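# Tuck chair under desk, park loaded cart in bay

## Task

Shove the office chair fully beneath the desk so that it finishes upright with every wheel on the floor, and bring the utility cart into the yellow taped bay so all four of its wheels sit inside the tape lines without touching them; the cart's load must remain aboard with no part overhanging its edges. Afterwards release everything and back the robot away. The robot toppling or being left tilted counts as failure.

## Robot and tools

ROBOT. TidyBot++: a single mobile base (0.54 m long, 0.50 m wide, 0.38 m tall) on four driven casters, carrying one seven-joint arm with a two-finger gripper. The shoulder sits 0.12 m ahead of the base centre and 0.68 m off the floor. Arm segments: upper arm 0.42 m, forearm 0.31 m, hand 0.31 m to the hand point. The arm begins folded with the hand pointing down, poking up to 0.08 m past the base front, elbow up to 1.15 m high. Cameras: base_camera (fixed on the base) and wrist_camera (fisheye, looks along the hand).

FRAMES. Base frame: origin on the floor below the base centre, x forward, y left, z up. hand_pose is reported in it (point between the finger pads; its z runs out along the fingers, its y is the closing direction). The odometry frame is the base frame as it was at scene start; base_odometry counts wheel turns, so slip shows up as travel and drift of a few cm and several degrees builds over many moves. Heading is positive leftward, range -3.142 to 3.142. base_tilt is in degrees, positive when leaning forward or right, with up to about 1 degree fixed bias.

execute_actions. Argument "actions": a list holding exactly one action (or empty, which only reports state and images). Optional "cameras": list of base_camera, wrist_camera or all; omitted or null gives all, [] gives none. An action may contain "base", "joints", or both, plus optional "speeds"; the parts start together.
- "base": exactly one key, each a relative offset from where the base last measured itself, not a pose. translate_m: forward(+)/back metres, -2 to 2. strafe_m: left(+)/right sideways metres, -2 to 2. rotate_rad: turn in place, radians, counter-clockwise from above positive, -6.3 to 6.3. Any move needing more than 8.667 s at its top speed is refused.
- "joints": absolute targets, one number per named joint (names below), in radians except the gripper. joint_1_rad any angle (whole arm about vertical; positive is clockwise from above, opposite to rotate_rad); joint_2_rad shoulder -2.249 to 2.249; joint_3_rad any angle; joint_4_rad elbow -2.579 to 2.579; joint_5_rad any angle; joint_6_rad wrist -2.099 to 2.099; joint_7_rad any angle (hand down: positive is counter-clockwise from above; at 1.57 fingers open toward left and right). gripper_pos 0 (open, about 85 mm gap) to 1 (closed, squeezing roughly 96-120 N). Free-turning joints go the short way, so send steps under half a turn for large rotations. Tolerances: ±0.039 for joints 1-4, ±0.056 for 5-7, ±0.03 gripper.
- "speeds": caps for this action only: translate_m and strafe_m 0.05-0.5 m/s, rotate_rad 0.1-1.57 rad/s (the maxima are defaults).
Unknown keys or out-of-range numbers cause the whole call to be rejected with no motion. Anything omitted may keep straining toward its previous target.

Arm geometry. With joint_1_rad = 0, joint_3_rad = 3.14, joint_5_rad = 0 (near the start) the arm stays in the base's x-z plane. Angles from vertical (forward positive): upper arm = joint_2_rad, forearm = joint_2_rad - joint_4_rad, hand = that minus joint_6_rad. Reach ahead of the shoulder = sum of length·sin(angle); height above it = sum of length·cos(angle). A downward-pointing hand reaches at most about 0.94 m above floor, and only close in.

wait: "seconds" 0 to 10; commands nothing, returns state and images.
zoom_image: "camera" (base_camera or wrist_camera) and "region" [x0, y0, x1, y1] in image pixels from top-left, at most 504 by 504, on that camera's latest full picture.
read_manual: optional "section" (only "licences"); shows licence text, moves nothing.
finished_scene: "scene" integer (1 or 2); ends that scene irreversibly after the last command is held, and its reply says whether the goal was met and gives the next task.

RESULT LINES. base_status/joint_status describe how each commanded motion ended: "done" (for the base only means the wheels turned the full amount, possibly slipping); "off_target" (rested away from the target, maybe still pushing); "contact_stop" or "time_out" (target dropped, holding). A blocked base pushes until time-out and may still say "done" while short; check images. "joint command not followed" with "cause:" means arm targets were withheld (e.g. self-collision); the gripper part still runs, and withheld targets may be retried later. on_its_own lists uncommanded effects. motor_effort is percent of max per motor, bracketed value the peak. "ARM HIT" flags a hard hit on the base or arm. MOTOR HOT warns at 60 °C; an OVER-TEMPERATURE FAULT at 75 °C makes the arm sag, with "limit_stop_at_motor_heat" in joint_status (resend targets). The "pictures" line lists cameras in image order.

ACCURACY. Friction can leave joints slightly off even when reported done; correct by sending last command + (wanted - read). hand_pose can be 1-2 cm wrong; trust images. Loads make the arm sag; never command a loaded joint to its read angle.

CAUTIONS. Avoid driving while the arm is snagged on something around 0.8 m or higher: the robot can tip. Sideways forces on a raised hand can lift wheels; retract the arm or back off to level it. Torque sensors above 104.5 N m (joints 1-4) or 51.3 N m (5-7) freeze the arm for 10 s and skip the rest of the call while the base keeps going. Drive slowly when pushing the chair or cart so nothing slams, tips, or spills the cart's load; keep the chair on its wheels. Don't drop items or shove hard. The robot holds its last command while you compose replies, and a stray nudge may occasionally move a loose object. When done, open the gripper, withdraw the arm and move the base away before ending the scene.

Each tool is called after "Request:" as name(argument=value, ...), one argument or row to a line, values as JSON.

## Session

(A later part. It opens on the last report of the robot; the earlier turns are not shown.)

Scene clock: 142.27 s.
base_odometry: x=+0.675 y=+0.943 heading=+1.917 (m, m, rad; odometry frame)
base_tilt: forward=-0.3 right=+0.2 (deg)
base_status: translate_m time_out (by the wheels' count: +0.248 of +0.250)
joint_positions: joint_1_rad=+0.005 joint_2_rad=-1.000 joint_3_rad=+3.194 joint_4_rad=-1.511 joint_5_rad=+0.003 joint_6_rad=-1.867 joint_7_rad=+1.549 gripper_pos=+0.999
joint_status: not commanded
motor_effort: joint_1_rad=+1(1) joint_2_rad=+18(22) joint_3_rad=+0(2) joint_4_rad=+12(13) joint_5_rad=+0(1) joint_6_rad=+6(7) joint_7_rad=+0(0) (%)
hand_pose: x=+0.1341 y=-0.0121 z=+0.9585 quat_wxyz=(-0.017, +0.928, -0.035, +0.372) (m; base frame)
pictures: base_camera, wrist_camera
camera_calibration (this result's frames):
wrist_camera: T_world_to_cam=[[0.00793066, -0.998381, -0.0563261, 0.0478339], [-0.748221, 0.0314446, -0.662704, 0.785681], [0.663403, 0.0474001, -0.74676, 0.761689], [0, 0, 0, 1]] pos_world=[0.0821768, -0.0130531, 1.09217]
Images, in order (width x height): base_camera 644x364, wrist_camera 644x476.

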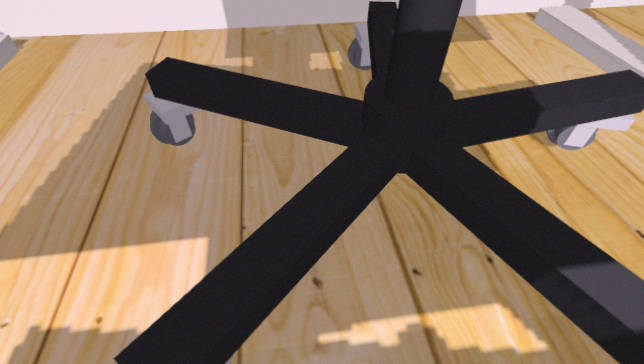

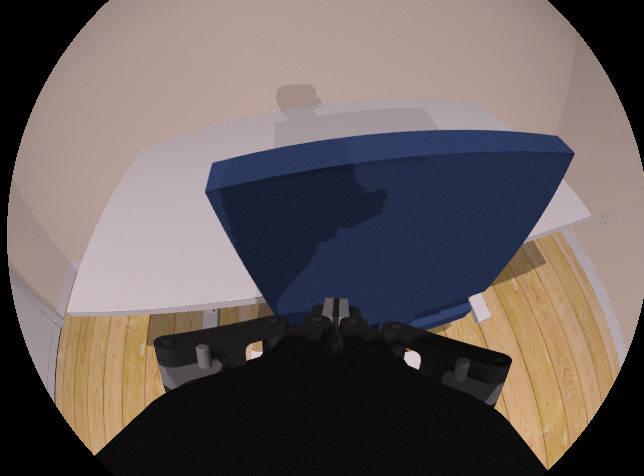

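Request:
execute_actions(
  actions=[
    {"base":{"translate_m":-0.85}},
  ],
)

Request:
execute_actions(
  actions=[
    {"base":{"rotate_rad":1.72}},
  ],
  cameras=[],
)

Request:
execute_actions(
  actions=[
    {"base":{"translate_m":-1.15}},
  ],
)

Request:
execute_actions(
  actions=[
    {"base":{"strafe_m":1.05},"joints":{"joint_4_rad":-1.7,"joint_6_rad":-1.6}},
  ],
)

Scene clock: 152.77 s.
base_odometry: x=+0.963 y=+0.143 heading=+1.917 (m, m, rad; odometry frame)
base_tilt: forward=-0.3 right=+0.3 (deg)
base_status: done
joint_positions: joint_1_rad=+0.005 joint_2_rad=-1.000 joint_3_rad=+3.194 joint_4_rad=-1.511 joint_5_rad=+0.003 joint_6_rad=-1.867 joint_7_rad=+1.549 gripper_pos=+0.999
joint_status: not commanded
motor_effort: joint_1_rad=+1(1) joint_2_rad=+18(21) joint_3_rad=+0(1) joint_4_rad=+12(13) joint_5_rad=+0(1) joint_6_rad=+6(7) joint_7_rad=+0(0) (%)
hand_pose: x=+0.1340 y=-0.0122 z=+0.9586 quat_wxyz=(-0.017, +0.927, -0.035, +0.372) (m; base frame)
pictures: base_camera, wrist_camera
camera_calibration (this result's frames):
wrist_camera: T_world_to_cam=[[0.00791598, -0.998382, -0.0563067, 0.0478123], [-0.748068, 0.0314536, -0.662876, 0.785859], [0.663575, 0.0473686, -0.746609, 0.761588], [0, 0, 0, 1]] pos_world=[0.0821266, -0.0130585, 1.09223]
Images, in order (width x height): base_camera 644x364, wrist_camera 644x476.

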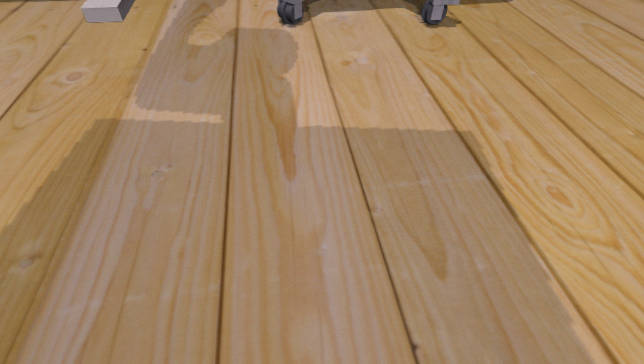

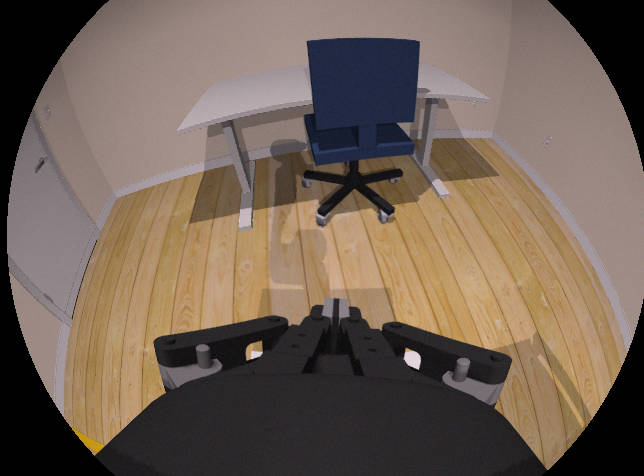

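Scene clock: 155.13 s.
base_odometry: x=+0.963 y=+0.143 heading=-2.647 (m, m, rad; odometry frame)
base_tilt: forward=-0.3 right=+0.3 (deg)
base_status: done
joint_positions: joint_1_rad=+0.005 joint_2_rad=-1.000 joint_3_rad=+3.194 joint_4_rad=-1.511 joint_5_rad=+0.003 joint_6_rad=-1.867 joint_7_rad=+1.549 gripper_pos=+0.999
joint_status: not commanded
motor_effort: joint_1_rad=+1(0) joint_2_rad=+18(19) joint_3_rad=+0(1) joint_4_rad=+12(12) joint_5_rad=+0(1) joint_6_rad=+6(6) joint_7_rad=+0(0) (%)
hand_pose: x=+0.1340 y=-0.0122 z=+0.9586 quat_wxyz=(-0.017, +0.927, -0.035, +0.372) (m; base frame)
pictures: none
No camera images: the call's "cameras" was empty. Leave "cameras" out to get every camera's image.

Scene clock: 158.80 s.
base_odometry: x=+1.974 y=+0.690 heading=-2.647 (m, m, rad; odometry frame)
base_tilt: forward=-0.3 right=+0.3 (deg)
base_status: done
joint_positions: joint_1_rad=+0.005 joint_2_rad=-1.001 joint_3_rad=+3.194 joint_4_rad=-1.511 joint_5_rad=+0.003 joint_6_rad=-1.867 joint_7_rad=+1.549 gripper_pos=+0.999
joint_status: not commanded
motor_effort: joint_1_rad=+1(1) joint_2_rad=+18(20) joint_3_rad=+0(0) joint_4_rad=+12(13) joint_5_rad=+0(0) joint_6_rad=+6(7) joint_7_rad=+0(0) (%)
hand_pose: x=+0.1338 y=-0.0122 z=+0.9586 quat_wxyz=(-0.017, +0.927, -0.035, +0.372) (m; base frame)
pictures: base_camera, wrist_camera
camera_calibration (this result's frames):
wrist_camera: T_world_to_cam=[[0.00796274, -0.998382, -0.0562955, 0.0477989], [-0.747504, 0.0314515, -0.663512, 0.78623], [0.66421, 0.0473645, -0.746044, 0.761129], [0, 0, 0, 1]] pos_world=[0.0817805, -0.0130571, 1.0922]
Images, in order (width x height): base_camera 644x364, wrist_camera 644x476.

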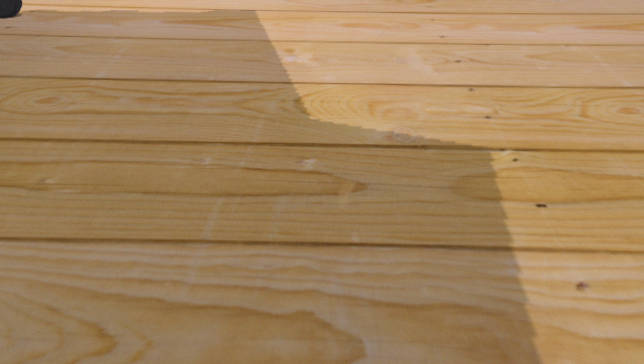

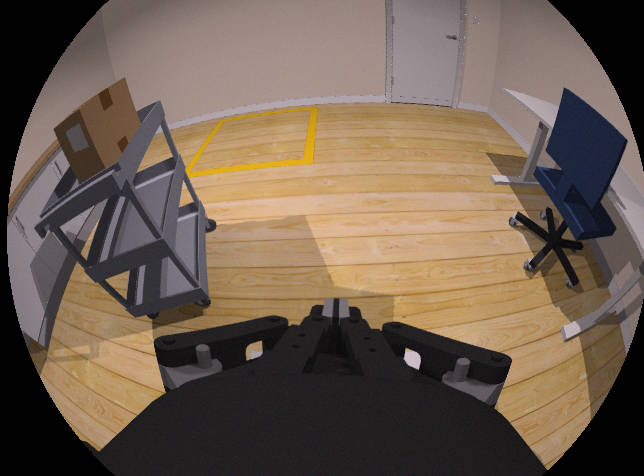

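Scene clock: 162.27 s.
base_odometry: x=+2.474 y=-0.234 heading=-2.646 (m, m, rad; odometry frame)
base_tilt: forward=-0.3 right=+0.2 (deg)
base_status: done
joint_positions: joint_1_rad=+0.004 joint_2_rad=-1.001 joint_3_rad=+3.194 joint_4_rad=-1.685 joint_5_rad=+0.003 joint_6_rad=-1.639 joint_7_rad=+1.549 gripper_pos=+0.999
joint_status: all done
motor_effort: joint_1_rad=+1(3) joint_2_rad=+15(19) joint_3_rad=+0(1) joint_4_rad=+14(15) joint_5_rad=+0(1) joint_6_rad=+7(7) joint_7_rad=+0(0) (%)
hand_pose: x=+0.1908 y=-0.0133 z=+0.9398 quat_wxyz=(-0.017, +0.917, -0.035, +0.397) (m; base frame)
pictures: base_camera, wrist_camera
camera_calibration (this result's frames):
wrist_camera: T_world_to_cam=[[0.00924728, -0.998533, -0.0533499, 0.0421601], [-0.710331, 0.0309916, -0.703185, 0.846569], [0.703807, 0.0443986, -0.709003, 0.666894], [0, 0, 0, 1]] pos_world=[0.131591, -0.0137475, 1.07037]
Images, in order (width x height): base_camera 644x364, wrist_camera 644x476.

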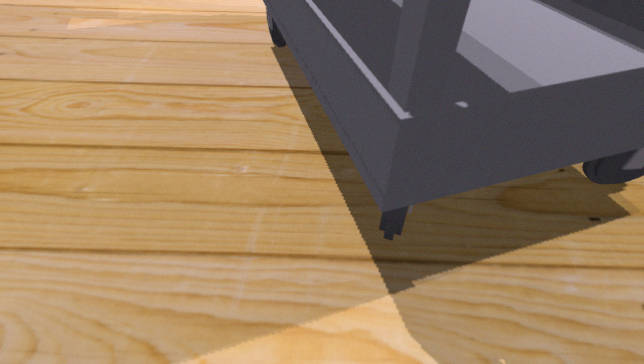

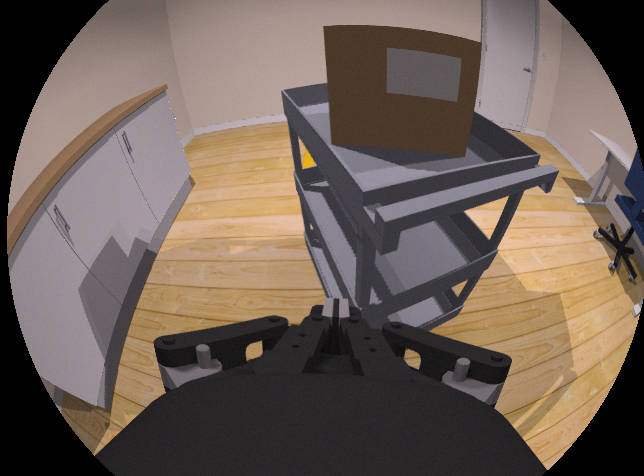

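Request:
execute_actions(
  actions=[
    {"base":{"rotate_rad":-0.2},"joints":{"joint_1_rad":1.0,"joint_6_rad":-1.7}},
  ],
  cameras=[],
)

Request:
execute_actions(
  actions=[
    {"base":{"strafe_m":-0.07}},
  ],
  cameras=[],
)

Request:
execute_actions(
  actions=[
    {"base":{"translate_m":0.6},"speeds":{"translate_m":0.1}},
  ],
)

Scene clock: 168.70 s.
base_odometry: x=+2.474 y=-0.234 heading=-2.847 (m, m, rad; odometry frame)
base_tilt: forward=-0.3 right=+0.2 (deg)
base_status: done
joint_positions: joint_1_rad=+0.988 joint_2_rad=-1.001 joint_3_rad=+3.194 joint_4_rad=-1.685 joint_5_rad=+0.003 joint_6_rad=-1.657 joint_7_rad=+1.549 gripper_pos=+0.999
joint_status: all done
motor_effort: joint_1_rad=+1(2) joint_2_rad=+16(17) joint_3_rad=+0(0) joint_4_rad=+14(15) joint_5_rad=+0(1) joint_6_rad=+7(6) joint_7_rad=+0(0) (%)
hand_pose: x=+0.1458 y=-0.0637 z=+0.9357 quat_wxyz=(+0.169, +0.795, -0.465, +0.351) (m; base frame)
pictures: none
No camera images: the call's "cameras" was empty. Leave "cameras" out to get every camera's image.

Scene clock: 169.80 s.
base_odometry: x=+2.453 y=-0.167 heading=-2.848 (m, m, rad; odometry frame)
base_tilt: forward=-0.3 right=+0.3 (deg)
base_status: done
joint_positions: joint_1_rad=+0.989 joint_2_rad=-0.998 joint_3_rad=+3.194 joint_4_rad=-1.686 joint_5_rad=+0.003 joint_6_rad=-1.659 joint_7_rad=+1.549 gripper_pos=+0.999
joint_status: not commanded
motor_effort: joint_1_rad=+1(0) joint_2_rad=+15(19) joint_3_rad=+0(1) joint_4_rad=+14(15) joint_5_rad=+0(1) joint_6_rad=+6(7) joint_7_rad=+0(0) (%)
hand_pose: x=+0.1460 y=-0.0640 z=+0.9350 quat_wxyz=(+0.168, +0.796, -0.466, +0.349) (m; base frame)
pictures: none
No camera images: the call's "cameras" was empty. Leave "cameras" out to get every camera's image.

Scene clock: 176.37 s.
base_odometry: x=+1.879 y=-0.341 heading=-2.847 (m, m, rad; odometry frame)
base_tilt: forward=-0.3 right=+0.3 (deg)
base_status: done
joint_positions: joint_1_rad=+0.991 joint_2_rad=-0.998 joint_3_rad=+3.193 joint_4_rad=-1.686 joint_5_rad=+0.004 joint_6_rad=-1.660 joint_7_rad=+1.549 gripper_pos=+0.999
joint_status: not commanded
motor_effort: joint_1_rad=+1(2) joint_2_rad=+16(17) joint_3_rad=+0(2) joint_4_rad=+14(15) joint_5_rad=+0(1) joint_6_rad=+6(7) joint_7_rad=+0(0) (%)
hand_pose: x=+0.1457 y=-0.0640 z=+0.9348 quat_wxyz=(+0.168, +0.795, -0.467, +0.348) (m; base frame)
pictures: base_camera, wrist_camera
camera_calibration (this result's frames):
wrist_camera: T_world_to_cam=[[-0.828036, -0.558084, -0.0538368, 0.142317], [-0.375356, 0.623113, -0.686176, 0.78578], [0.416491, -0.54797, -0.725441, 0.716659], [0, 0, 0, 1]] pos_world=[0.11431, -0.017497, 1.06674]
Images, in order (width x height): base_camera 644x364, wrist_camera 644x476.

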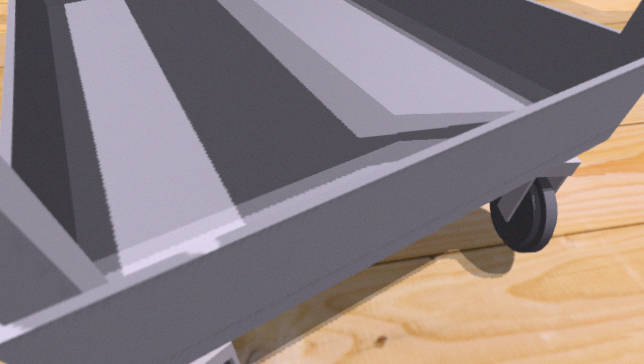

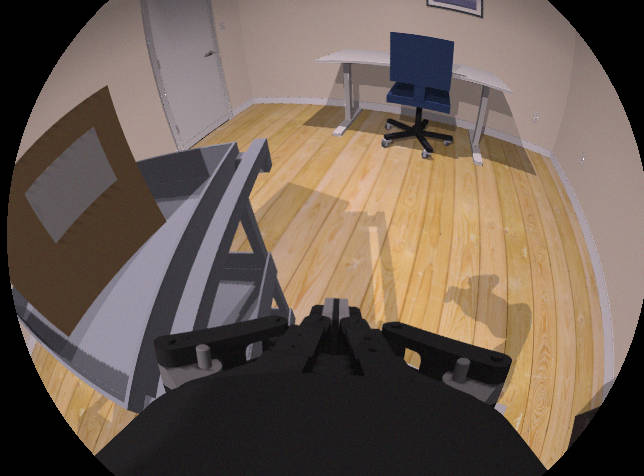

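Request:
execute_actions(
  actions=[
    {"base":{"translate_m":-0.1},"joints":{"joint_1_rad":-0.6}},
  ],
  cameras=[],
)

Request:
execute_actions(
  actions=[
    {"base":{"strafe_m":-0.55}},
  ],
)

Scene clock: 181.67 s.
base_odometry: x=+1.974 y=-0.312 heading=-2.847 (m, m, rad; odometry frame)
base_tilt: forward=-0.3 right=+0.3 (deg)
base_status: done
joint_positions: joint_1_rad=-0.588 joint_2_rad=-1.001 joint_3_rad=+3.193 joint_4_rad=-1.686 joint_5_rad=+0.004 joint_6_rad=-1.660 joint_7_rad=+1.549 gripper_pos=+0.999
joint_status: all done
motor_effort: joint_1_rad=+1(0) joint_2_rad=+16(17) joint_3_rad=+0(1) joint_4_rad=+14(15) joint_5_rad=+0(1) joint_6_rad=+6(7) joint_7_rad=+0(0) (%)
hand_pose: x=+0.1820 y=+0.0268 z=+0.9349 quat_wxyz=(-0.129, +0.891, +0.236, +0.366) (m; base frame)
pictures: none
No camera images: the call's "cameras" was empty. Leave "cameras" out to get every camera's image.

Scene clock: 184.13 s.
base_odometry: x=+1.815 y=+0.214 heading=-2.848 (m, m, rad; odometry frame)
base_tilt: forward=-0.3 right=+0.3 (deg)
base_status: done
joint_positions: joint_1_rad=-0.591 joint_2_rad=-1.001 joint_3_rad=+3.193 joint_4_rad=-1.686 joint_5_rad=+0.004 joint_6_rad=-1.660 joint_7_rad=+1.549 gripper_pos=+0.999
joint_status: not commanded
motor_effort: joint_1_rad=+1(0) joint_2_rad=+15(17) joint_3_rad=+0(2) joint_4_rad=+14(15) joint_5_rad=+0(1) joint_6_rad=+6(6) joint_7_rad=+0(0) (%)
hand_pose: x=+0.1820 y=+0.0270 z=+0.9349 quat_wxyz=(-0.130, +0.891, +0.237, +0.366) (m; base frame)
pictures: base_camera, wrist_camera
camera_calibration (this result's frames):
wrist_camera: T_world_to_cam=[[0.567741, -0.821456, -0.0536563, -0.0238999], [-0.617161, -0.381599, -0.688109, 0.815739], [0.544776, 0.423783, -0.723621, 0.700204], [0, 0, 0, 1]] pos_world=[0.135558, -0.0050817, 1.06672]
Images, in order (width x height): base_camera 644x364, wrist_camera 644x476.

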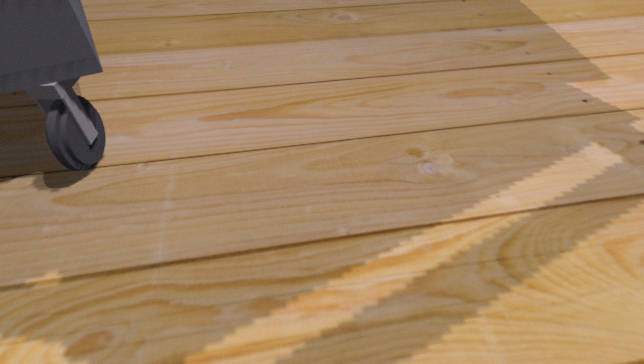

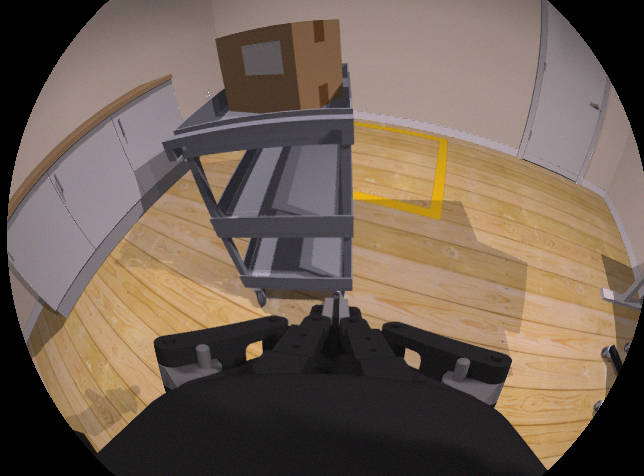

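Request:
execute_actions(
  actions=[
    {"base":{"translate_m":0.38}},
  ],
  cameras=[],
)

Request:
execute_actions(
  actions=[
    {"base":{"strafe_m":0.4},"speeds":{"strafe_m":0.08}},
  ],
)

Request:
execute_actions(
  actions=[
    {"base":{"translate_m":-0.55}},
  ],
)

Scene clock: 188.37 s.
base_odometry: x=+1.451 y=+0.104 heading=-2.848 (m, m, rad; odometry frame)
base_tilt: forward=-0.3 right=+0.3 (deg)
base_status: done
joint_positions: joint_1_rad=-0.593 joint_2_rad=-0.998 joint_3_rad=+3.193 joint_4_rad=-1.686 joint_5_rad=+0.004 joint_6_rad=-1.660 joint_7_rad=+1.549 gripper_pos=+0.999
joint_status: not commanded
motor_effort: joint_1_rad=+1(2) joint_2_rad=+16(18) joint_3_rad=+0(1) joint_4_rad=+14(15) joint_5_rad=+0(1) joint_6_rad=+6(7) joint_7_rad=+0(0) (%)
hand_pose: x=+0.1826 y=+0.0276 z=+0.9346 quat_wxyz=(-0.129, +0.891, +0.238, +0.364) (m; base frame)
pictures: none
No camera images: the call's "cameras" was empty. Leave "cameras" out to get every camera's image.

Scene clock: 193.87 s.
base_odometry: x=+1.567 y=-0.279 heading=-2.848 (m, m, rad; odometry frame)
base_tilt: forward=-0.3 right=+0.3 (deg)
base_status: done
joint_positions: joint_1_rad=-0.593 joint_2_rad=-0.998 joint_3_rad=+3.193 joint_4_rad=-1.686 joint_5_rad=+0.004 joint_6_rad=-1.660 joint_7_rad=+1.549 gripper_pos=+0.999
joint_status: not commanded
motor_effort: joint_1_rad=+1(2) joint_2_rad=+15(17) joint_3_rad=+0(1) joint_4_rad=+14(14) joint_5_rad=+0(1) joint_6_rad=+6(7) joint_7_rad=+0(0) (%)
hand_pose: x=+0.1825 y=+0.0275 z=+0.9345 quat_wxyz=(-0.129, +0.891, +0.238, +0.364) (m; base frame)
pictures: base_camera, wrist_camera
camera_calibration (this result's frames):
wrist_camera: T_world_to_cam=[[0.568587, -0.820887, -0.0534161, -0.0242927], [-0.618617, -0.383876, -0.685531, 0.813892], [0.542239, 0.422828, -0.726081, 0.702214], [0, 0, 0, 1]] pos_world=[0.136532, -0.0044239, 1.06651]
Images, in order (width x height): base_camera 644x364, wrist_camera 644x476.

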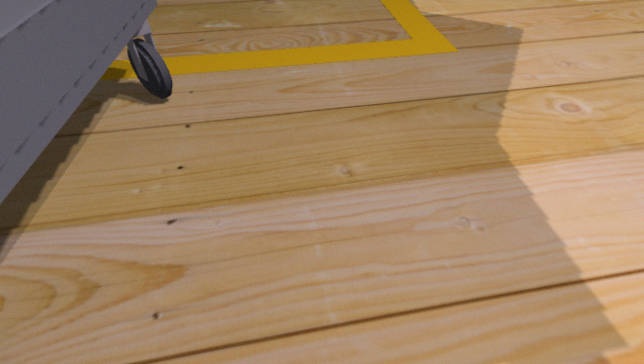

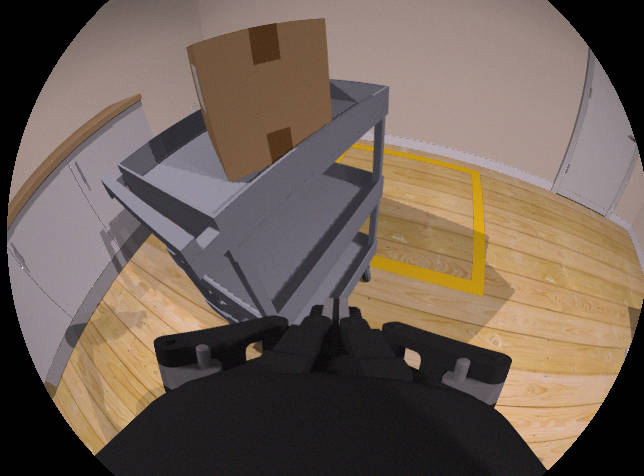

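Scene clock: 196.33 s.
base_odometry: x=+2.094 y=-0.120 heading=-2.848 (m, m, rad; odometry frame)
base_tilt: forward=-0.3 right=+0.3 (deg)
base_status: done
joint_positions: joint_1_rad=-0.593 joint_2_rad=-1.000 joint_3_rad=+3.193 joint_4_rad=-1.686 joint_5_rad=+0.004 joint_6_rad=-1.660 joint_7_rad=+1.549 gripper_pos=+0.999
joint_status: not commanded
motor_effort: joint_1_rad=+1(1) joint_2_rad=+16(17) joint_3_rad=+0(1) joint_4_rad=+15(15) joint_5_rad=+0(1) joint_6_rad=+6(7) joint_7_rad=+0(0) (%)
hand_pose: x=+0.1821 y=+0.0272 z=+0.9346 quat_wxyz=(-0.129, +0.891, +0.238, +0.365) (m; base frame)
pictures: base_camera, wrist_camera
camera_calibration (this result's frames):
wrist_camera: T_world_to_cam=[[0.56869, -0.820817, -0.0533948, -0.02432], [-0.617562, -0.383187, -0.686866, 0.814612], [0.543331, 0.423588, -0.72482, 0.701209], [0, 0, 0, 1]] pos_world=[0.135916, -0.00483695, 1.06648]
Images, in order (width x height): base_camera 644x364, wrist_camera 644x476.

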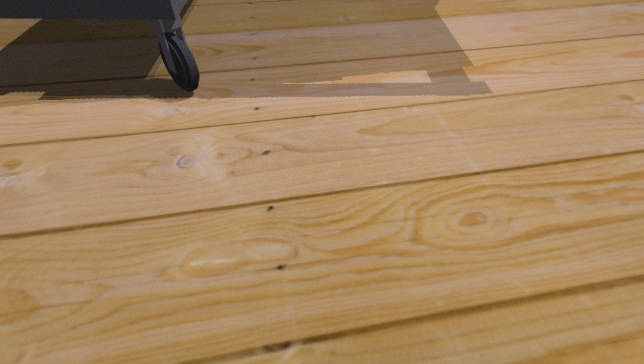

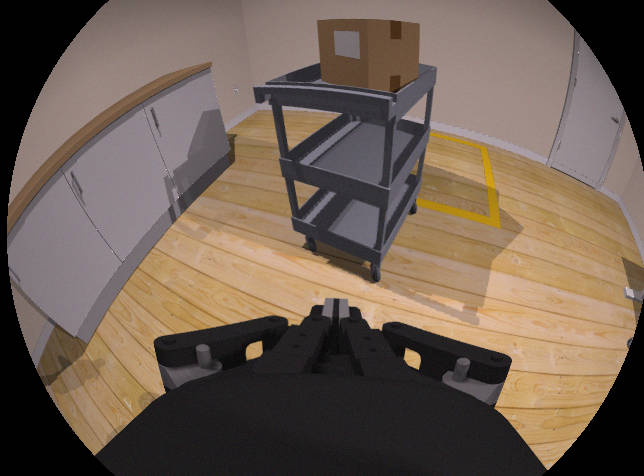

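Request:
execute_actions(
  actions=[
    {"base":{"strafe_m":0.62},"joints":{"joint_1_rad":1.0}},
  ],
  cameras=[],
)

Request:
execute_actions(
  actions=[
    {"base":{"rotate_rad":-0.15}},
  ],
  cameras=["base_camera"],
)

Request:
execute_actions(
  actions=[
    {"base":{"translate_m":0.8},"speeds":{"translate_m":0.11}},
  ],
)

Scene clock: 203.87 s.
base_odometry: x=+2.273 y=-0.713 heading=-2.848 (m, m, rad; odometry frame)
base_tilt: forward=-0.3 right=+0.2 (deg)
base_status: done
joint_positions: joint_1_rad=+0.987 joint_2_rad=-1.000 joint_3_rad=+3.193 joint_4_rad=-1.686 joint_5_rad=+0.004 joint_6_rad=-1.660 joint_7_rad=+1.549 gripper_pos=+0.999
joint_status: all done
motor_effort: joint_1_rad=+1(3) joint_2_rad=+15(18) joint_3_rad=+0(3) joint_4_rad=+14(14) joint_5_rad=+0(1) joint_6_rad=+6(7) joint_7_rad=+0(0) (%)
hand_pose: x=+0.1455 y=-0.0633 z=+0.9346 quat_wxyz=(+0.168, +0.796, -0.465, +0.349) (m; base frame)
pictures: none
No camera images: the call's "cameras" was empty. Leave "cameras" out to get every camera's image.

Scene clock: 204.77 s.
base_odometry: x=+2.273 y=-0.714 heading=-2.998 (m, m, rad; odometry frame)
base_tilt: forward=-0.3 right=+0.3 (deg)
base_status: done
joint_positions: joint_1_rad=+0.990 joint_2_rad=-1.000 joint_3_rad=+3.193 joint_4_rad=-1.686 joint_5_rad=+0.004 joint_6_rad=-1.660 joint_7_rad=+1.549 gripper_pos=+0.999
joint_status: not commanded
motor_effort: joint_1_rad=+1(2) joint_2_rad=+16(17) joint_3_rad=+0(0) joint_4_rad=+15(14) joint_5_rad=+0(1) joint_6_rad=+6(6) joint_7_rad=+0(0) (%)
hand_pose: x=+0.1453 y=-0.0634 z=+0.9346 quat_wxyz=(+0.169, +0.795, -0.466, +0.349) (m; base frame)
pictures: base_camera
Images, in order (width x height): base_camera 644x364.

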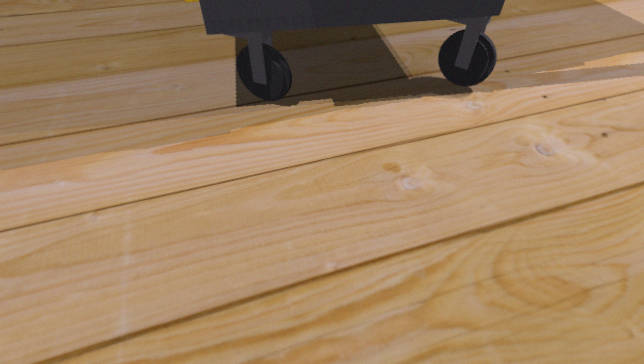

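Scene clock: 212.60 s.
base_odometry: x=+1.481 y=-0.827 heading=-2.999 (m, m, rad; odometry frame)
base_tilt: forward=-0.3 right=+0.3 (deg)
base_status: done
joint_positions: joint_1_rad=+0.991 joint_2_rad=-1.000 joint_3_rad=+3.193 joint_4_rad=-1.686 joint_5_rad=+0.005 joint_6_rad=-1.661 joint_7_rad=+1.549 gripper_pos=+0.999
joint_status: not commanded
motor_effort: joint_1_rad=+1(3) joint_2_rad=+16(18) joint_3_rad=-1(2) joint_4_rad=+14(15) joint_5_rad=+0(1) joint_6_rad=+6(7) joint_7_rad=+0(0) (%)
hand_pose: x=+0.1451 y=-0.0635 z=+0.9345 quat_wxyz=(+0.169, +0.795, -0.467, +0.348) (m; base frame)
pictures: base_camera, wrist_camera
camera_calibration (this result's frames):
wrist_camera: T_world_to_cam=[[-0.828733, -0.557139, -0.052888, 0.141324], [-0.37496, 0.62292, -0.686568, 0.785281], [0.415459, -0.549151, -0.725139, 0.716754], [0, 0, 0, 1]] pos_world=[0.113787, -0.0168237, 1.06637]
Images, in order (width x height): base_camera 644x364, wrist_camera 644x476.

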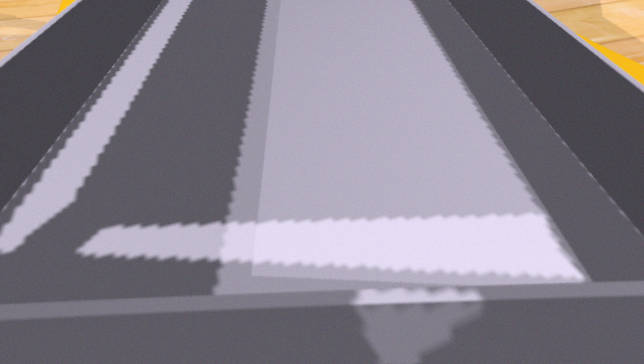

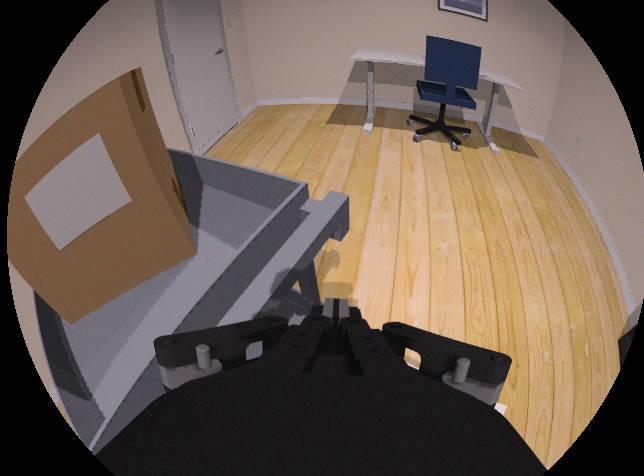

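Request:
execute_actions(
  actions=[
    {"base":{"translate_m":0.48},"speeds":{"translate_m":0.11}},
  ],
  cameras=[],
)

Request:
execute_actions(
  actions=[
    {"base":{"translate_m":-0.45},"joints":{"joint_1_rad":0.0}},
  ],
)

Scene clock: 219.40 s.
base_odometry: x=+1.006 y=-0.896 heading=-2.999 (m, m, rad; odometry frame)
base_tilt: forward=-0.3 right=+0.2 (deg)
base_status: done
joint_positions: joint_1_rad=+0.992 joint_2_rad=-1.000 joint_3_rad=+3.193 joint_4_rad=-1.686 joint_5_rad=+0.005 joint_6_rad=-1.661 joint_7_rad=+1.549 gripper_pos=+0.999
joint_status: not commanded
motor_effort: joint_1_rad=+1(2) joint_2_rad=+16(18) joint_3_rad=+0(1) joint_4_rad=+14(14) joint_5_rad=+0(1) joint_6_rad=+6(7) joint_7_rad=+0(0) (%)
hand_pose: x=+0.1450 y=-0.0635 z=+0.9345 quat_wxyz=(+0.169, +0.795, -0.467, +0.348) (m; base frame)
pictures: none
No camera images: the call's "cameras" was empty. Leave "cameras" out to get every camera's image.

Scene clock: 221.83 s.
base_odometry: x=+1.452 y=-0.832 heading=-3.000 (m, m, rad; odometry frame)
base_tilt: forward=-0.3 right=+0.3 (deg)
base_status: done
joint_positions: joint_1_rad=+0.012 joint_2_rad=-1.005 joint_3_rad=+3.193 joint_4_rad=-1.686 joint_5_rad=+0.005 joint_6_rad=-1.661 joint_7_rad=+1.549 gripper_pos=+0.999
joint_status: all done
motor_effort: joint_1_rad=+1(1) joint_2_rad=+16(19) joint_3_rad=-1(2) joint_4_rad=+14(15) joint_5_rad=+0(1) joint_6_rad=+6(7) joint_7_rad=+0(0) (%)
hand_pose: x=+0.1851 y=-0.0137 z=+0.9347 quat_wxyz=(-0.015, +0.920, -0.038, +0.389) (m; base frame)
pictures: base_camera, wrist_camera
camera_calibration (this result's frames):
wrist_camera: T_world_to_cam=[[0.00086976, -0.998604, -0.0528084, 0.0425331], [-0.72324, 0.0358411, -0.689666, 0.828772], [0.690596, 0.038793, -0.7222, 0.682038], [0, 0, 0, 1]] pos_world=[0.128351, -0.0136887, 1.06639]
Images, in order (width x height): base_camera 644x364, wrist_camera 644x476.

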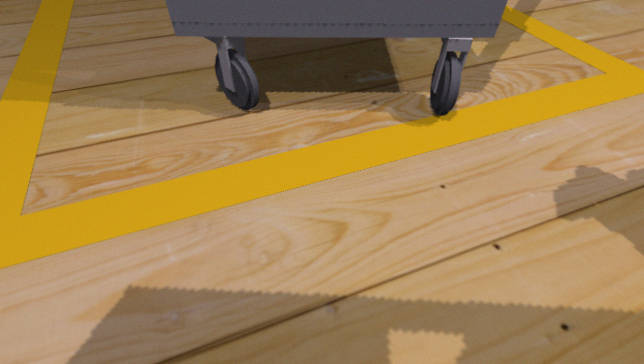

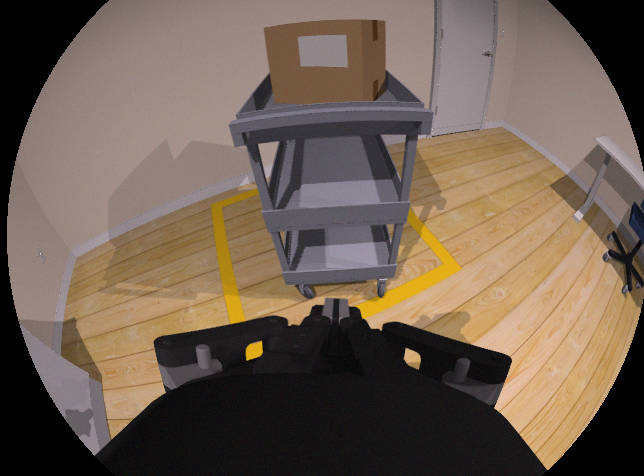

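Request:
execute_actions(
  actions=[
    {"base":{"translate_m":0.61},"speeds":{"translate_m":0.11},"joints":{"joint_1_rad":1.0}},
  ],
  cameras=[],
)

Request:
execute_actions(
  actions=[
    {"base":{"translate_m":-0.55}},
  ],
  cameras=["base_camera"],
)

Request:
execute_actions(
  actions=[
    {"base":{"strafe_m":-1.1},"joints":{"joint_1_rad":0.3,"joint_6_rad":-1.4}},
  ],
)

Scene clock: 231.60 s.
base_odometry: x=+0.848 y=-0.918 heading=-3.001 (m, m, rad; odometry frame)
base_tilt: forward=-0.3 right=+0.3 (deg)
base_status: done
joint_positions: joint_1_rad=+0.993 joint_2_rad=-1.002 joint_3_rad=+3.193 joint_4_rad=-1.687 joint_5_rad=+0.007 joint_6_rad=-1.661 joint_7_rad=+1.549 gripper_pos=+0.999
joint_status: all done
motor_effort: joint_1_rad=+1(8) joint_2_rad=+15(20) joint_3_rad=+0(6) joint_4_rad=+14(16) joint_5_rad=+0(3) joint_6_rad=+6(7) joint_7_rad=+0(0) (%)
hand_pose: x=+0.1442 y=-0.0633 z=+0.9342 quat_wxyz=(+0.170, +0.795, -0.468, +0.348) (m; base frame)
pictures: none
No camera images: the call's "cameras" was empty. Leave "cameras" out to get every camera's image.

Scene clock: 234.23 s.
base_odometry: x=+1.393 y=-0.842 heading=-3.001 (m, m, rad; odometry frame)
base_tilt: forward=-0.3 right=+0.3 (deg)
base_status: done
joint_positions: joint_1_rad=+0.996 joint_2_rad=-1.001 joint_3_rad=+3.192 joint_4_rad=-1.687 joint_5_rad=+0.007 joint_6_rad=-1.661 joint_7_rad=+1.549 gripper_pos=+0.999
joint_status: not commanded
motor_effort: joint_1_rad=+1(3) joint_2_rad=+16(18) joint_3_rad=+0(1) joint_4_rad=+14(15) joint_5_rad=+0(1) joint_6_rad=+6(7) joint_7_rad=+0(0) (%)
hand_pose: x=+0.1442 y=-0.0635 z=+0.9341 quat_wxyz=(+0.171, +0.794, -0.469, +0.347) (m; base frame)
pictures: base_camera
Images, in order (width x height): base_camera 644x364.

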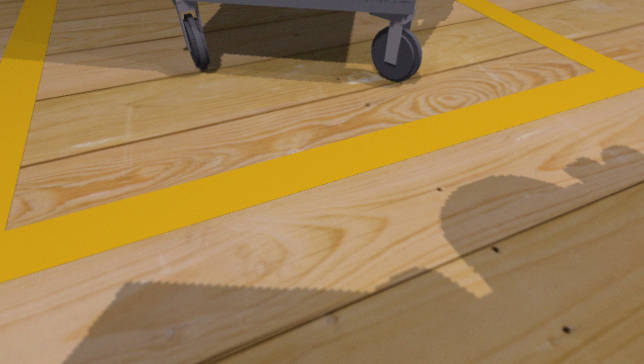

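Scene clock: 237.80 s.
base_odometry: x=+1.239 y=+0.248 heading=-3.002 (m, m, rad; odometry frame)
base_tilt: forward=-0.3 right=+0.3 (deg)
base_status: done
joint_positions: joint_1_rad=+0.309 joint_2_rad=-1.002 joint_3_rad=+3.192 joint_4_rad=-1.687 joint_5_rad=+0.007 joint_6_rad=-1.442 joint_7_rad=+1.549 gripper_pos=+0.999
joint_status: all done
motor_effort: joint_1_rad=+1(2) joint_2_rad=+15(17) joint_3_rad=+0(2) joint_4_rad=+15(15) joint_5_rad=+0(1) joint_6_rad=+7(7) joint_7_rad=+0(0) (%)
hand_pose: x=+0.2177 y=-0.0491 z=+0.9878 quat_wxyz=(+0.061, +0.858, -0.167, +0.482) (m; base frame)
pictures: base_camera, wrist_camera
camera_calibration (this result's frames):
wrist_camera: T_world_to_cam=[[-0.291111, -0.955801, -0.0412232, 0.0642057], [-0.524622, 0.195522, -0.828579, 0.992032], [0.800016, -0.219582, -0.558353, 0.500878], [0, 0, 0, 1]] pos_world=[0.138423, -0.0226125, 1.10429]
Images, in order (width x height): base_camera 644x364, wrist_camera 644x476.

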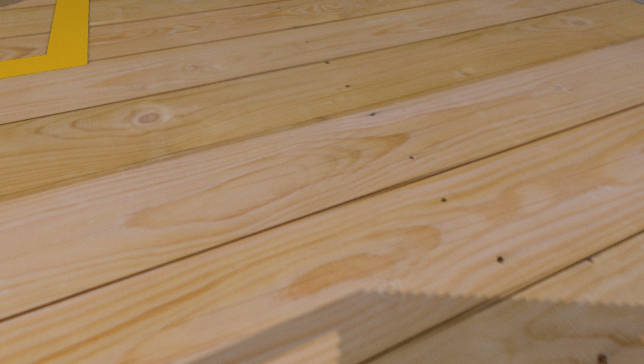

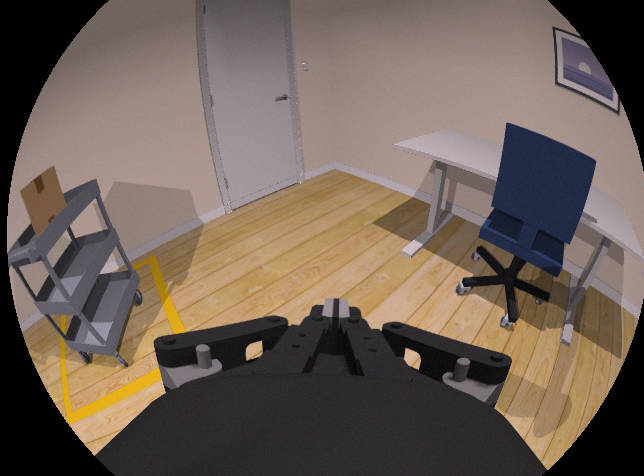

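Request:
execute_actions(
  actions=[
    {"base":{"rotate_rad":-1.21},"joints":{"joint_1_rad":0,"joint_4_rad":-1.5,"joint_6_rad":-1.9}},
  ],
  cameras=[],
)

Request:
execute_actions(
  actions=[
    {"base":{"translate_m":0.7},"speeds":{"translate_m":0.25}},
  ],
)

Scene clock: 242.20 s.
base_odometry: x=+1.239 y=+0.248 heading=+2.073 (m, m, rad; odometry frame)
base_tilt: forward=-0.3 right=+0.3 (deg)
base_status: done
joint_positions: joint_1_rad=+0.013 joint_2_rad=-1.002 joint_3_rad=+3.192 joint_4_rad=-1.517 joint_5_rad=+0.007 joint_6_rad=-1.861 joint_7_rad=+1.549 gripper_pos=+0.999
joint_status: all done
motor_effort: joint_1_rad=+1(1) joint_2_rad=+18(19) joint_3_rad=+0(1) joint_4_rad=+12(15) joint_5_rad=+0(0) joint_6_rad=+6(8) joint_7_rad=+0(0) (%)
hand_pose: x=+0.1349 y=-0.0131 z=+0.9579 quat_wxyz=(-0.014, +0.927, -0.039, +0.373) (m; base frame)
pictures: none
No camera images: the call's "cameras" was empty. Leave "cameras" out to get every camera's image.

Scene clock: 245.87 s.
base_odometry: x=+0.903 y=+0.862 heading=+2.072 (m, m, rad; odometry frame)
base_tilt: forward=-0.3 right=+0.3 (deg)
base_status: done
joint_positions: joint_1_rad=+0.013 joint_2_rad=-1.000 joint_3_rad=+3.192 joint_4_rad=-1.516 joint_5_rad=+0.007 joint_6_rad=-1.862 joint_7_rad=+1.549 gripper_pos=+0.999
joint_status: not commanded
motor_effort: joint_1_rad=+1(0) joint_2_rad=+18(22) joint_3_rad=+0(0) joint_4_rad=+12(13) joint_5_rad=+0(1) joint_6_rad=+6(7) joint_7_rad=+0(0) (%)
hand_pose: x=+0.1353 y=-0.0131 z=+0.9582 quat_wxyz=(-0.014, +0.927, -0.039, +0.373) (m; base frame)
pictures: base_camera, wrist_camera
camera_calibration (this result's frames):
wrist_camera: T_world_to_cam=[[-0.00298898, -0.998574, -0.0533104, 0.0454221], [-0.746598, 0.0376945, -0.664207, 0.787769], [0.665269, 0.0378161, -0.745646, 0.759194], [0, 0, 0, 1]] pos_world=[0.0832147, -0.013047, 1.09175]
Images, in order (width x height): base_camera 644x364, wrist_camera 644x476.

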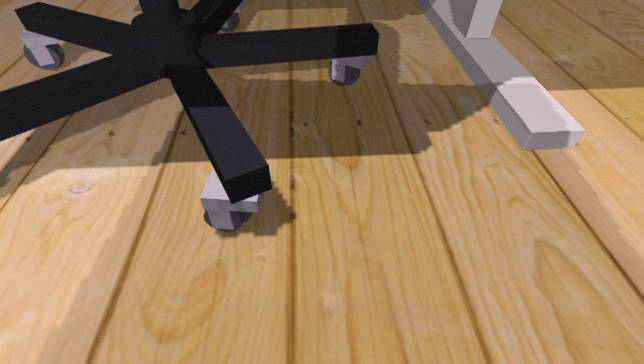

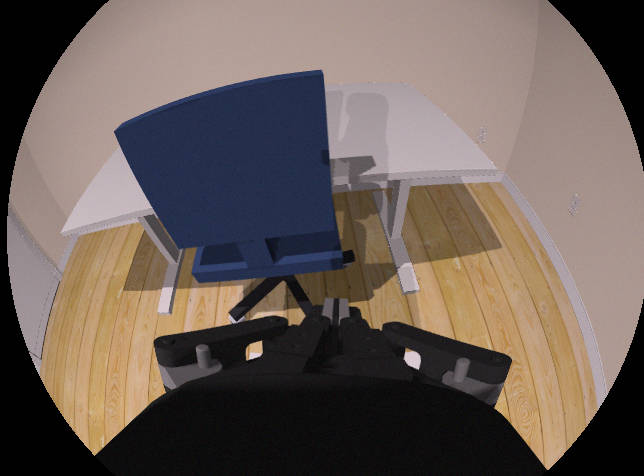

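Request:
execute_actions(
  actions=[
    {"base":{"strafe_m":0.21}},
  ],
  cameras=[],
)

Request:
execute_actions(
  actions=[
    {"base":{"translate_m":0.22},"speeds":{"translate_m":0.06}},
  ],
)

Scene clock: 249.87 s.
base_odometry: x=+0.719 y=+0.761 heading=+2.072 (m, m, rad; odometry frame)
base_tilt: forward=-0.3 right=+0.3 (deg)
base_status: done
joint_positions: joint_1_rad=+0.009 joint_2_rad=-1.000 joint_3_rad=+3.192 joint_4_rad=-1.516 joint_5_rad=+0.007 joint_6_rad=-1.862 joint_7_rad=+1.549 gripper_pos=+0.999
joint_status: not commanded
motor_effort: joint_1_rad=+1(1) joint_2_rad=+18(18) joint_3_rad=+0(2) joint_4_rad=+12(12) joint_5_rad=+0(1) joint_6_rad=+6(6) joint_7_rad=+0(0) (%)
hand_pose: x=+0.1354 y=-0.0129 z=+0.9582 quat_wxyz=(-0.014, +0.927, -0.037, +0.373) (m; base frame)
pictures: none
No camera images: the call's "cameras" was empty. Leave "cameras" out to get every camera's image.

Scene clock: 254.00 s.
base_odometry: x=+0.614 y=+0.953 heading=+2.071 (m, m, rad; odometry frame)
base_tilt: forward=-0.3 right=+0.3 (deg)
base_status: done
joint_positions: joint_1_rad=+0.009 joint_2_rad=-1.000 joint_3_rad=+3.192 joint_4_rad=-1.515 joint_5_rad=+0.007 joint_6_rad=-1.862 joint_7_rad=+1.549 gripper_pos=+0.999
joint_status: not commanded
motor_effort: joint_1_rad=+1(2) joint_2_rad=+18(22) joint_3_rad=+0(1) joint_4_rad=+12(12) joint_5_rad=+0(1) joint_6_rad=+6(7) joint_7_rad=+0(0) (%)
hand_pose: x=+0.1352 y=-0.0129 z=+0.9584 quat_wxyz=(-0.014, +0.927, -0.037, +0.373) (m; base frame)
pictures: base_camera, wrist_camera
camera_calibration (this result's frames):
wrist_camera: T_world_to_cam=[[0.00176311, -0.998612, -0.0526446, 0.0443538], [-0.746403, 0.0337205, -0.664639, 0.788123], [0.665492, 0.040466, -0.745308, 0.759077], [0, 0, 0, 1]] pos_world=[0.0830203, -0.0130005, 1.0919]
Images, in order (width x height): base_camera 644x364, wrist_camera 644x476.

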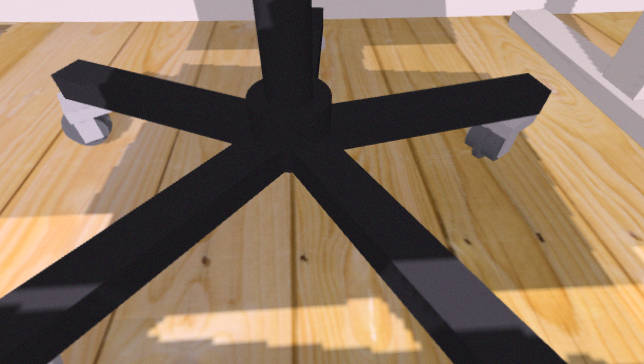

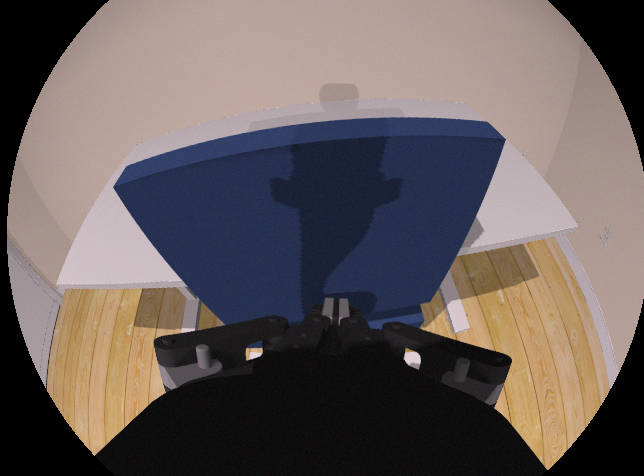

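Request:
execute_actions(
  actions=[
    {"base":{"translate_m":0.045},"speeds":{"translate_m":0.05}},
  ],
)

Request:
execute_actions(
  actions=[
    {"base":{"translate_m":-0.015},"speeds":{"translate_m":0.05}},
  ],
)

Request:
execute_actions(
  actions=[
    {"base":{"translate_m":-0.6}},
  ],
)

Scene clock: 256.97 s.
base_odometry: x=+0.592 y=+0.992 heading=+2.071 (m, m, rad; odometry frame)
base_tilt: forward=-0.3 right=+0.3 (deg)
base_status: done
joint_positions: joint_1_rad=+0.009 joint_2_rad=-1.001 joint_3_rad=+3.192 joint_4_rad=-1.515 joint_5_rad=+0.007 joint_6_rad=-1.862 joint_7_rad=+1.549 gripper_pos=+0.999
joint_status: not commanded
motor_effort: joint_1_rad=+1(0) joint_2_rad=+18(23) joint_3_rad=+0(0) joint_4_rad=+12(13) joint_5_rad=+0(1) joint_6_rad=+6(7) joint_7_rad=+0(0) (%)
hand_pose: x=+0.1350 y=-0.0129 z=+0.9584 quat_wxyz=(-0.014, +0.927, -0.037, +0.373) (m; base frame)
pictures: base_camera, wrist_camera
camera_calibration (this result's frames):
wrist_camera: T_world_to_cam=[[0.00178163, -0.998612, -0.0526409, 0.0443532], [-0.746127, 0.033721, -0.664949, 0.788291], [0.665802, 0.0404615, -0.745031, 0.758947], [0, 0, 0, 1]] pos_world=[0.0827774, -0.0129985, 1.09195]
Images, in order (width x height): base_camera 644x364, wrist_camera 644x476.

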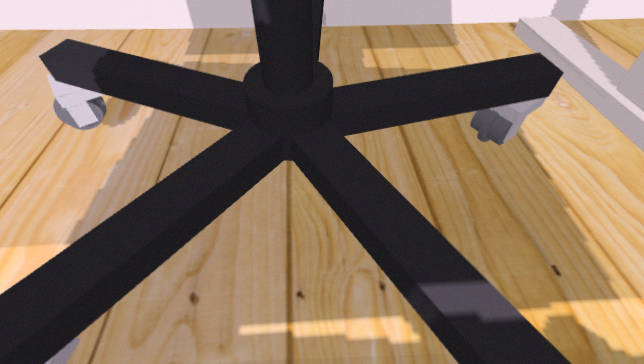

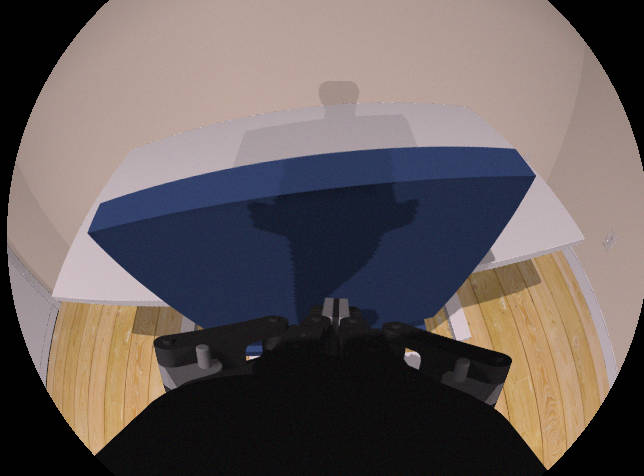

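Scene clock: 258.97 s.
base_odometry: x=+0.601 y=+0.976 heading=+2.071 (m, m, rad; odometry frame)
base_tilt: forward=-0.3 right=+0.3 (deg)
base_status: translate_m time_out (by the wheels' count: -0.018 of -0.015)
joint_positions: joint_1_rad=+0.009 joint_2_rad=-0.999 joint_3_rad=+3.192 joint_4_rad=-1.514 joint_5_rad=+0.007 joint_6_rad=-1.862 joint_7_rad=+1.549 gripper_pos=+0.999
joint_status: not commanded
motor_effort: joint_1_rad=+1(0) joint_2_rad=+18(21) joint_3_rad=+0(0) joint_4_rad=+12(14) joint_5_rad=+0(0) joint_6_rad=+6(7) joint_7_rad=+0(0) (%)
hand_pose: x=+0.1356 y=-0.0129 z=+0.9584 quat_wxyz=(-0.014, +0.927, -0.037, +0.372) (m; base frame)
pictures: base_camera, wrist_camera
camera_calibration (this result's frames):
wrist_camera: T_world_to_cam=[[0.00167885, -0.998611, -0.0526644, 0.044383], [-0.747466, 0.0337318, -0.663443, 0.787384], [0.664297, 0.0404787, -0.746371, 0.760059], [0, 0, 0, 1]] pos_world=[0.0835633, -0.0130047, 1.09201]
Images, in order (width x height): base_camera 644x364, wrist_camera 644x476.

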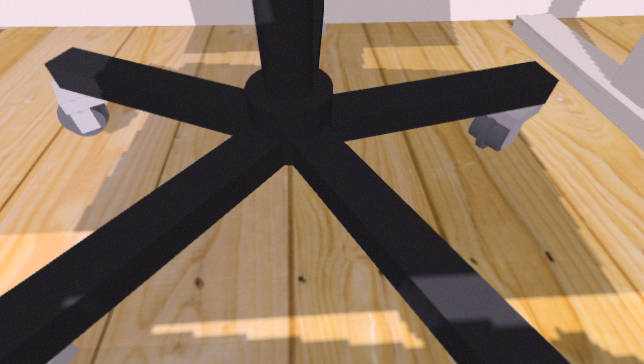

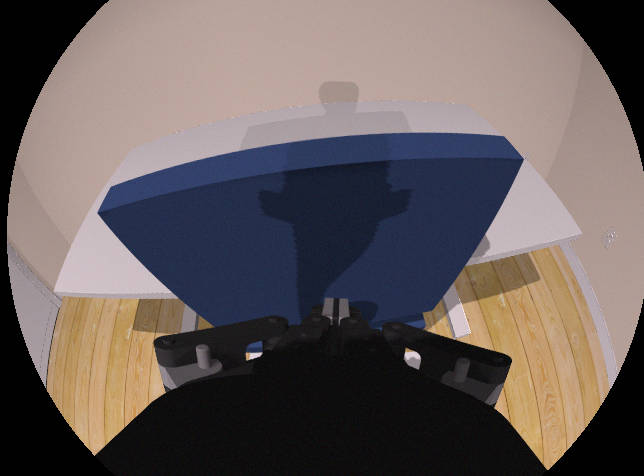

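not run: a stop came earlier in this reply.


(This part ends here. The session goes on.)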